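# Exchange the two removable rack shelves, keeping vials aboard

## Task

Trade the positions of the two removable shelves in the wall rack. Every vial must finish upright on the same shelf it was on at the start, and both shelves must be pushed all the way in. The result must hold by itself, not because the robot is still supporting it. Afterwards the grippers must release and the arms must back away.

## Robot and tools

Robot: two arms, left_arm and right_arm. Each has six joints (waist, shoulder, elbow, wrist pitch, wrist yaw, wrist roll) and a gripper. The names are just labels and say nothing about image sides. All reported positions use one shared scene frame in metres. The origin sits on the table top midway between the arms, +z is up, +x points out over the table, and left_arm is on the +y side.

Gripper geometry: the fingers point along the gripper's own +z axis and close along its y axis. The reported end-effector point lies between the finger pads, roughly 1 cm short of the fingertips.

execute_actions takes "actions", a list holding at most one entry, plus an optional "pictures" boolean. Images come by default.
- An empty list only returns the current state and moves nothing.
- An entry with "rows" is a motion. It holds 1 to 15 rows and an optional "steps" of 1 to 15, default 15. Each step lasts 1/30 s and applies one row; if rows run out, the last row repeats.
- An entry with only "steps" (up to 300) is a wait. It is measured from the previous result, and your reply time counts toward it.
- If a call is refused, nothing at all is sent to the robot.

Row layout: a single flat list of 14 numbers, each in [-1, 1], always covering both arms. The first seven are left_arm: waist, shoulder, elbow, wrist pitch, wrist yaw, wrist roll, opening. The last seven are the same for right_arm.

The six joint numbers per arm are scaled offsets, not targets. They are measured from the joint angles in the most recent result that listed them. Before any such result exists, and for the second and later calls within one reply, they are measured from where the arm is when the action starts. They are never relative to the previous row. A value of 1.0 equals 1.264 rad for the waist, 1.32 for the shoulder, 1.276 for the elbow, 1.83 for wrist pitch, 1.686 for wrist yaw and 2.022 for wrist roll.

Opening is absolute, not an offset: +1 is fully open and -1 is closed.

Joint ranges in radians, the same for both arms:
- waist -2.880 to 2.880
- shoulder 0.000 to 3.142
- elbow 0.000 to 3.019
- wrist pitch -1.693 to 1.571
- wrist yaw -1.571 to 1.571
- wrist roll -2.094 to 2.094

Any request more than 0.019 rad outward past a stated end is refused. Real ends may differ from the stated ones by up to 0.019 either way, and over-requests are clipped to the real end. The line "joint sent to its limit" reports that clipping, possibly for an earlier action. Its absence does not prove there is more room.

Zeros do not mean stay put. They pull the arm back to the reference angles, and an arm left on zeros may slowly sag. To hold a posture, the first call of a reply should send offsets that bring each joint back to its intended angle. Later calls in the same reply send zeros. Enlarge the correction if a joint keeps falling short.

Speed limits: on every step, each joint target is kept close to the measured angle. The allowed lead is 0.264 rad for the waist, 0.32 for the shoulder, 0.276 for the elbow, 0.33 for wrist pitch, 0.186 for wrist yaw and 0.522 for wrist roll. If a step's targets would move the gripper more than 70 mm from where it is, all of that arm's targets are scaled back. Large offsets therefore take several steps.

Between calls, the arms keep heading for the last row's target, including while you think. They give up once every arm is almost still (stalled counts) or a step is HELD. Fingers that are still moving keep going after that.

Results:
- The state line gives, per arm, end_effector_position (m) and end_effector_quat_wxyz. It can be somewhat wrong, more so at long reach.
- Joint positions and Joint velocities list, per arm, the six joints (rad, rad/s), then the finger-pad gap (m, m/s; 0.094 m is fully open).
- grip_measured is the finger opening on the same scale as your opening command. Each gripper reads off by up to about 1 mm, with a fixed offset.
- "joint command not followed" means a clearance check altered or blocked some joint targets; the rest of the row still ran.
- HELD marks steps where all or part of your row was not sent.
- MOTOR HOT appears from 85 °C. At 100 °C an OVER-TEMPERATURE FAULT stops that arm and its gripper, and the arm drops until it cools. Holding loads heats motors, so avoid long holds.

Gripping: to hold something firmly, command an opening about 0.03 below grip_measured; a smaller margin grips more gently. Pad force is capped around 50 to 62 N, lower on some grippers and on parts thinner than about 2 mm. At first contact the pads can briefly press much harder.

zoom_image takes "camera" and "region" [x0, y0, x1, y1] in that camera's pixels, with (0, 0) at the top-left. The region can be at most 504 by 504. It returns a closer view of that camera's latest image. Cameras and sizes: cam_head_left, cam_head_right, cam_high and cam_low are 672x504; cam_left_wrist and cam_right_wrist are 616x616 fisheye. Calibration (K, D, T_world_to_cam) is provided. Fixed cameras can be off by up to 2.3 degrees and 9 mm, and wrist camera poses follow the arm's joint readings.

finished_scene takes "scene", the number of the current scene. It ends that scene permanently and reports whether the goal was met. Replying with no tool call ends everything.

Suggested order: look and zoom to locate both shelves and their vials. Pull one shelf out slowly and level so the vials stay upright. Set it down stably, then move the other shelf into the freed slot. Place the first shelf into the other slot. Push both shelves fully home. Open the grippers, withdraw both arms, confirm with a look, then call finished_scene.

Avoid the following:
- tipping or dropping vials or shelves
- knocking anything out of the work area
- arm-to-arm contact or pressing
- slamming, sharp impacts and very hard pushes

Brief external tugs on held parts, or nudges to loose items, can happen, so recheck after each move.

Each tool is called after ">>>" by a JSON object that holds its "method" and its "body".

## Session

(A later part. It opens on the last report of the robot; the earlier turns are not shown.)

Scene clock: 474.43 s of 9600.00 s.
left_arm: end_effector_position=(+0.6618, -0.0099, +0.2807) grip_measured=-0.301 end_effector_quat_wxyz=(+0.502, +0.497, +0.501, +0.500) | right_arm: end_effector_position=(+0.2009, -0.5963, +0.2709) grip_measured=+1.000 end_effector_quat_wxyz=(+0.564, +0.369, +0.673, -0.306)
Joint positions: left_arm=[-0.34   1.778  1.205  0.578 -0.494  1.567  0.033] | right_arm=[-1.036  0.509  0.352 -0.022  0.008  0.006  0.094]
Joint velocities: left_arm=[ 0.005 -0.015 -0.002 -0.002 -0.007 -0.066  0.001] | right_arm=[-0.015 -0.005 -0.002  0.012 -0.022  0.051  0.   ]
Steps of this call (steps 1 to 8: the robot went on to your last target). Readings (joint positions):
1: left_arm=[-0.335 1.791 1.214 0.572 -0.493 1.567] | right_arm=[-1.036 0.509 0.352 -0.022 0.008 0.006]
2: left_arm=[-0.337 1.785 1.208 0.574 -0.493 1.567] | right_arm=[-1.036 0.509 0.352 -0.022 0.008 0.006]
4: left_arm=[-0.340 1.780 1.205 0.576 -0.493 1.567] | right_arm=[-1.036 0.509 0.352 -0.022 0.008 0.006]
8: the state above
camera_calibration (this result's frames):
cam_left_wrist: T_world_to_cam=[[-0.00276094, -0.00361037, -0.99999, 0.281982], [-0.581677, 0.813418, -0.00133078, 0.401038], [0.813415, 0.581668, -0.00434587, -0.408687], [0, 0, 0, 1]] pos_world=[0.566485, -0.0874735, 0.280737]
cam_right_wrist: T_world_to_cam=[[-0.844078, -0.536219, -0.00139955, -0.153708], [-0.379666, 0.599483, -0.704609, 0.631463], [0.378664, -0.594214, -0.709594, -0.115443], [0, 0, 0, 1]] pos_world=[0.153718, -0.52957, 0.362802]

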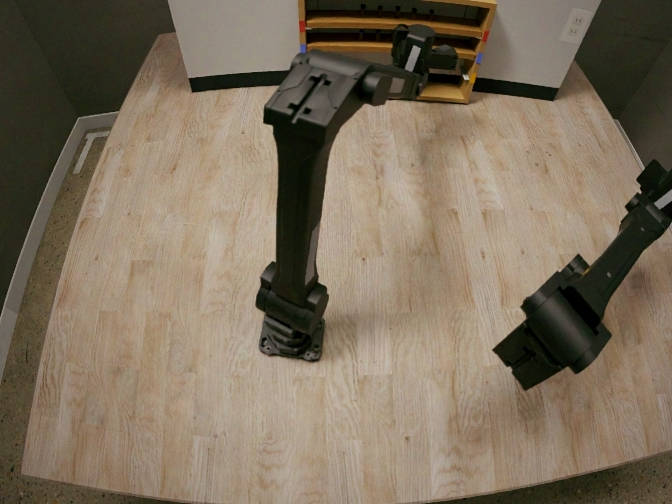

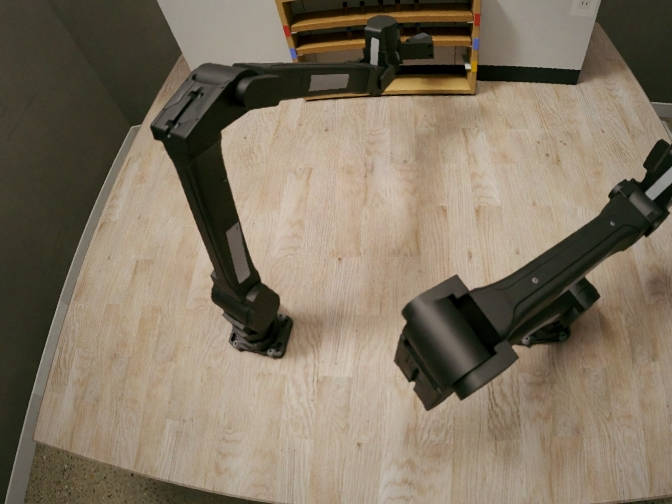

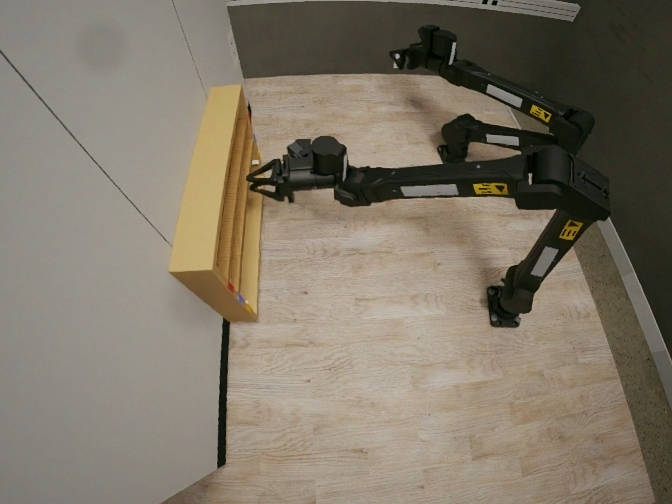

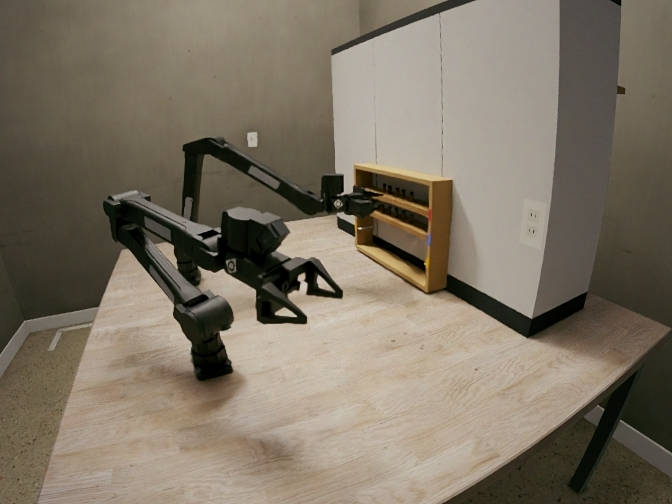

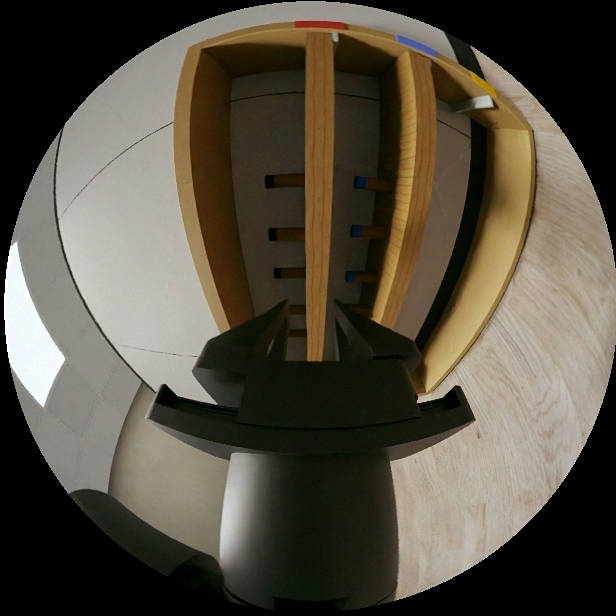

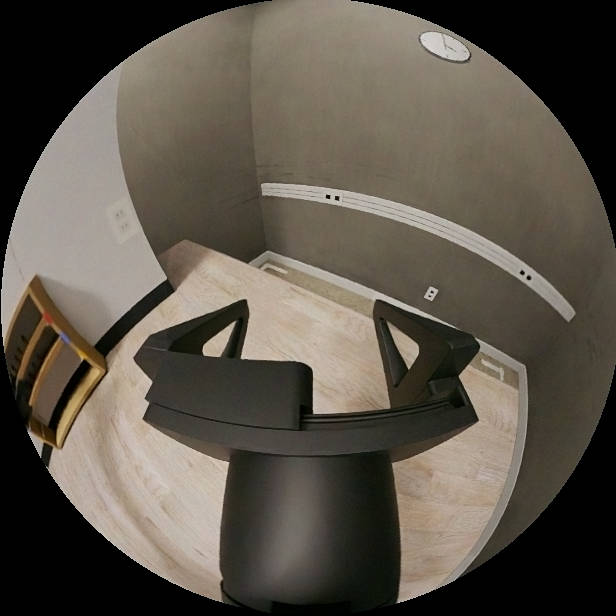

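Move clear and inspect.

>>> {"method": "execute_actions", "body": {"actions": [{"rows":[[0,-0.1,-0.1,0,0,0,0,0,0,0,0,0,0,1],[0.05,-0.2,-0.2,0,0,0,0,0,0,0,0,0,0,1],[0.1,-0.3,-0.3,0,0,0,0,0,0,0,0,0,0,1],[0.3,-0.5,-0.45,0,0,0,0,0,0,0,0,0,0,1]],"steps":15}], "pictures": false}}

>>> {"method": "execute_actions", "body": {"actions": [{"steps":45}]}}

>>> {"method": "zoom_image", "body": {"camera": "cam_low", "region": [340, 150, 470, 300]}}

>>> {"method": "zoom_image", "body": {"camera": "cam_head_right", "region": [270, 0, 490, 110]}}

Scene clock: 477.93 s of 9600.00 s.
left_arm: end_effector_position=(+0.5126, +0.2538, +0.3025) grip_measured=-0.001 end_effector_quat_wxyz=(+0.410, +0.409, +0.577, +0.576) | right_arm: end_effector_position=(+0.2009, -0.5963, +0.2709) grip_measured=+1.000 end_effector_quat_wxyz=(+0.564, +0.369, +0.673, -0.306)
Joint positions: left_arm=[-0.007  1.247  0.67   0.576 -0.492  1.567  0.047] | right_arm=[-1.036  0.509  0.352 -0.022  0.008  0.006  0.094]
Joint velocities: left_arm=[ 0.864 -1.558 -0.706  0.017 -0.066 -0.007 -0.   ] | right_arm=[-0.005  0.005 -0.007  0.022  0.051 -0.022  0.   ]
Steps of this call (steps 1 to 30: the robot went on to your last target; steps 31 to 90: nothing new was sent; steps 91 to 105: all 15 steps of this action). Readings (joint positions):
91: left_arm=[-0.340 1.770 1.190 0.578 -0.493 1.567] | right_arm=[-1.036 0.509 0.352 -0.022 0.008 0.006]
92: left_arm=[-0.339 1.745 1.149 0.578 -0.492 1.567] | right_arm=[-1.036 0.509 0.352 -0.022 0.008 0.006]
94: left_arm=[-0.326 1.674 1.044 0.576 -0.492 1.567] | right_arm=[-1.036 0.509 0.352 -0.022 0.008 0.006]
98: left_arm=[-0.238 1.542 0.891 0.576 -0.492 1.567] | right_arm=[-1.036 0.509 0.352 -0.022 0.008 0.006]
105: the state above

Scene clock: 479.43 s of 9600.00 s.
left_arm: end_effector_position=(+0.4808, +0.2871, +0.3390) grip_measured=-0.001 end_effector_quat_wxyz=(+0.419, +0.364, +0.575, +0.601) | right_arm: end_effector_position=(+0.2009, -0.5963, +0.2709) grip_measured=+1.000 end_effector_quat_wxyz=(+0.564, +0.369, +0.673, -0.306)
Joint positions: left_arm=[ 0.05   1.124  0.63   0.578 -0.496  1.567  0.047] | right_arm=[-1.036  0.509  0.352 -0.022  0.008  0.006  0.094]
Joint velocities: left_arm=[-0.005 -0.024 -0.027 -0.002  0.007  0.037  0.   ] | right_arm=[ 0.015  0.015  0.002 -0.007  0.022 -0.007  0.   ]
Steps of this call (steps 1 to 30: the robot went on to your last target; steps 31 to 45: nothing new was sent). Readings (joint positions):
1: left_arm=[0.020 1.196 0.648 0.576 -0.494 1.567] | right_arm=[-1.036 0.509 0.352 -0.022 0.008 0.006]
2: left_arm=[0.040 1.151 0.635 0.576 -0.495 1.567] | right_arm=[-1.036 0.509 0.352 -0.022 0.008 0.006]
4: left_arm=[0.053 1.091 0.630 0.576 -0.496 1.567] | right_arm=[-1.036 0.509 0.352 -0.022 0.008 0.006]
8: left_arm=[0.050 1.079 0.630 0.578 -0.496 1.567] | right_arm=[-1.036 0.509 0.352 -0.022 0.008 0.006]
45: the state above
All arms were judged still, so your last target was given up. Only a new action makes them travel on or press farther. Fingers that are still opening or closing keep moving.
camera_calibration (this result's frames):
cam_left_wrist: T_world_to_cam=[[0.0780799, -0.0123213, -0.996871, 0.303426], [-0.845655, 0.528745, -0.0727712, 0.287129], [0.527987, 0.848691, 0.0308648, -0.385328], [0, 0, 0, 1]] pos_world=[0.422569, 0.178945, 0.335264]
cam_right_wrist: T_world_to_cam=[[-0.844078, -0.536219, -0.00139955, -0.153708], [-0.379666, 0.599483, -0.704609, 0.631463], [0.378664, -0.594214, -0.709594, -0.115443], [0, 0, 0, 1]] pos_world=[0.153718, -0.52957, 0.362802]

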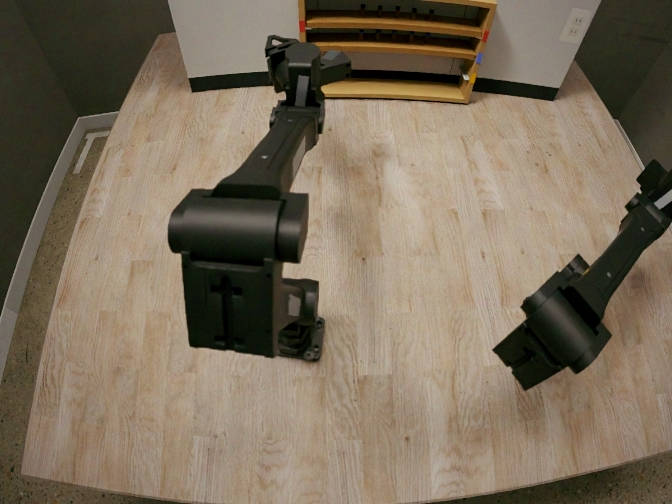

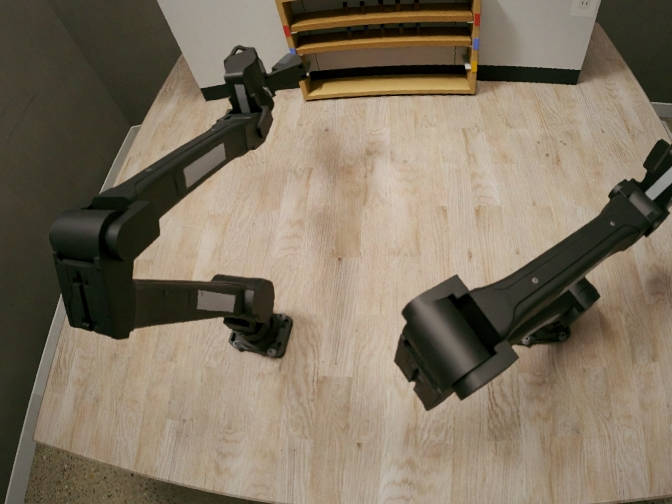

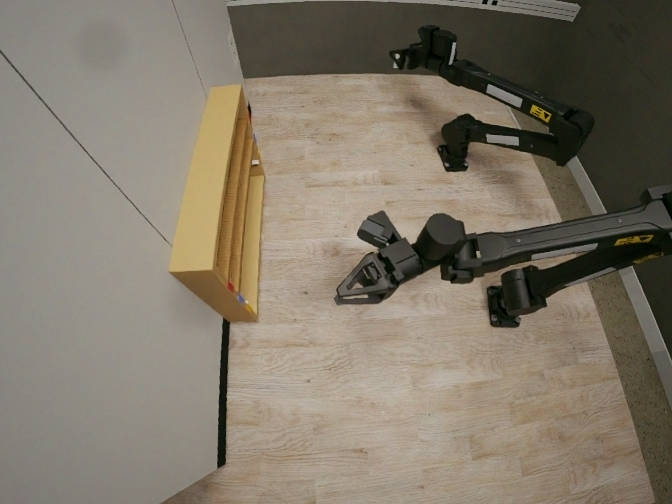

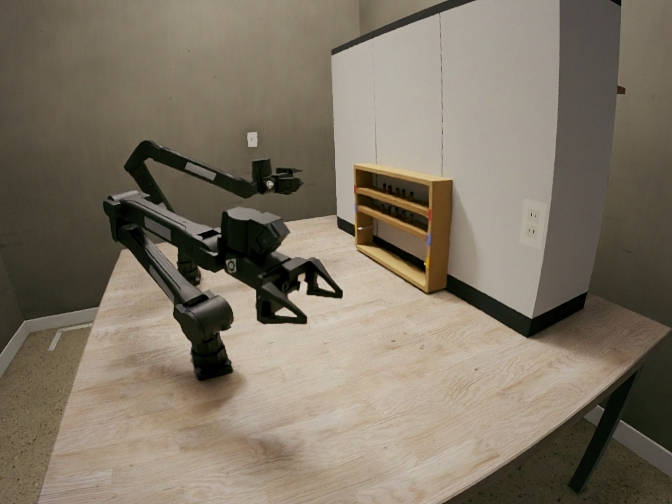

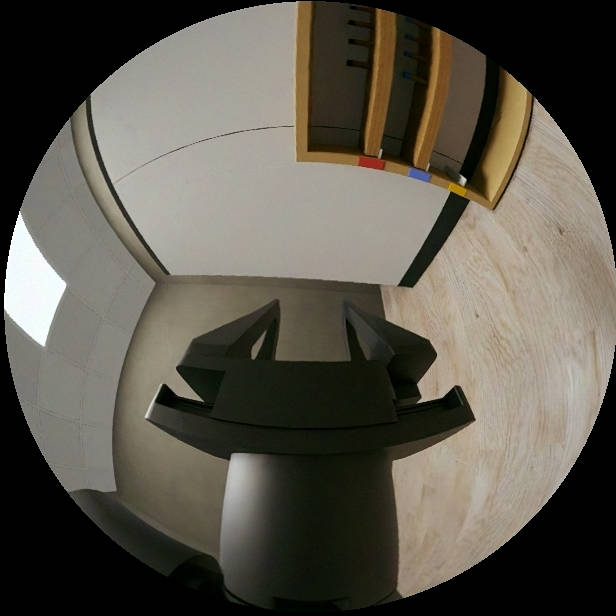

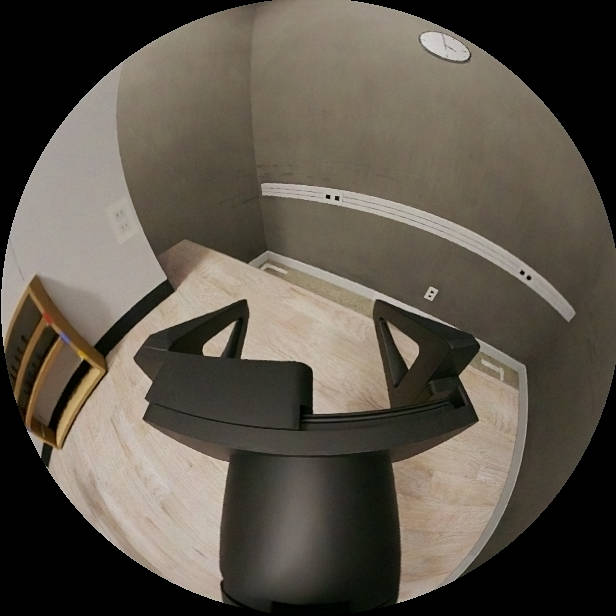

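Region (340, 150, 470, 300) of cam_low's 672x504 image, scaled by 3.360, with more detail than that image has; it fills the left 437 columns of this view, and the rest is white.

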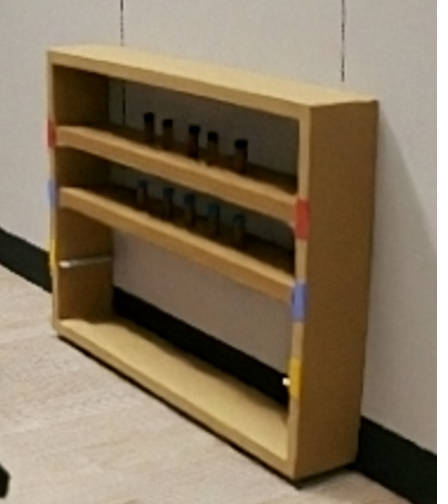

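Region (270, 0, 490, 110) of cam_head_right's 672x504 image, scaled by 2.291, with more detail than that image has.

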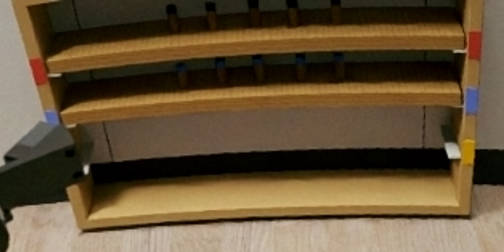

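>>> {"method": "finished_scene", "body": {"scene": 1}}

The scene is finished: the task was done.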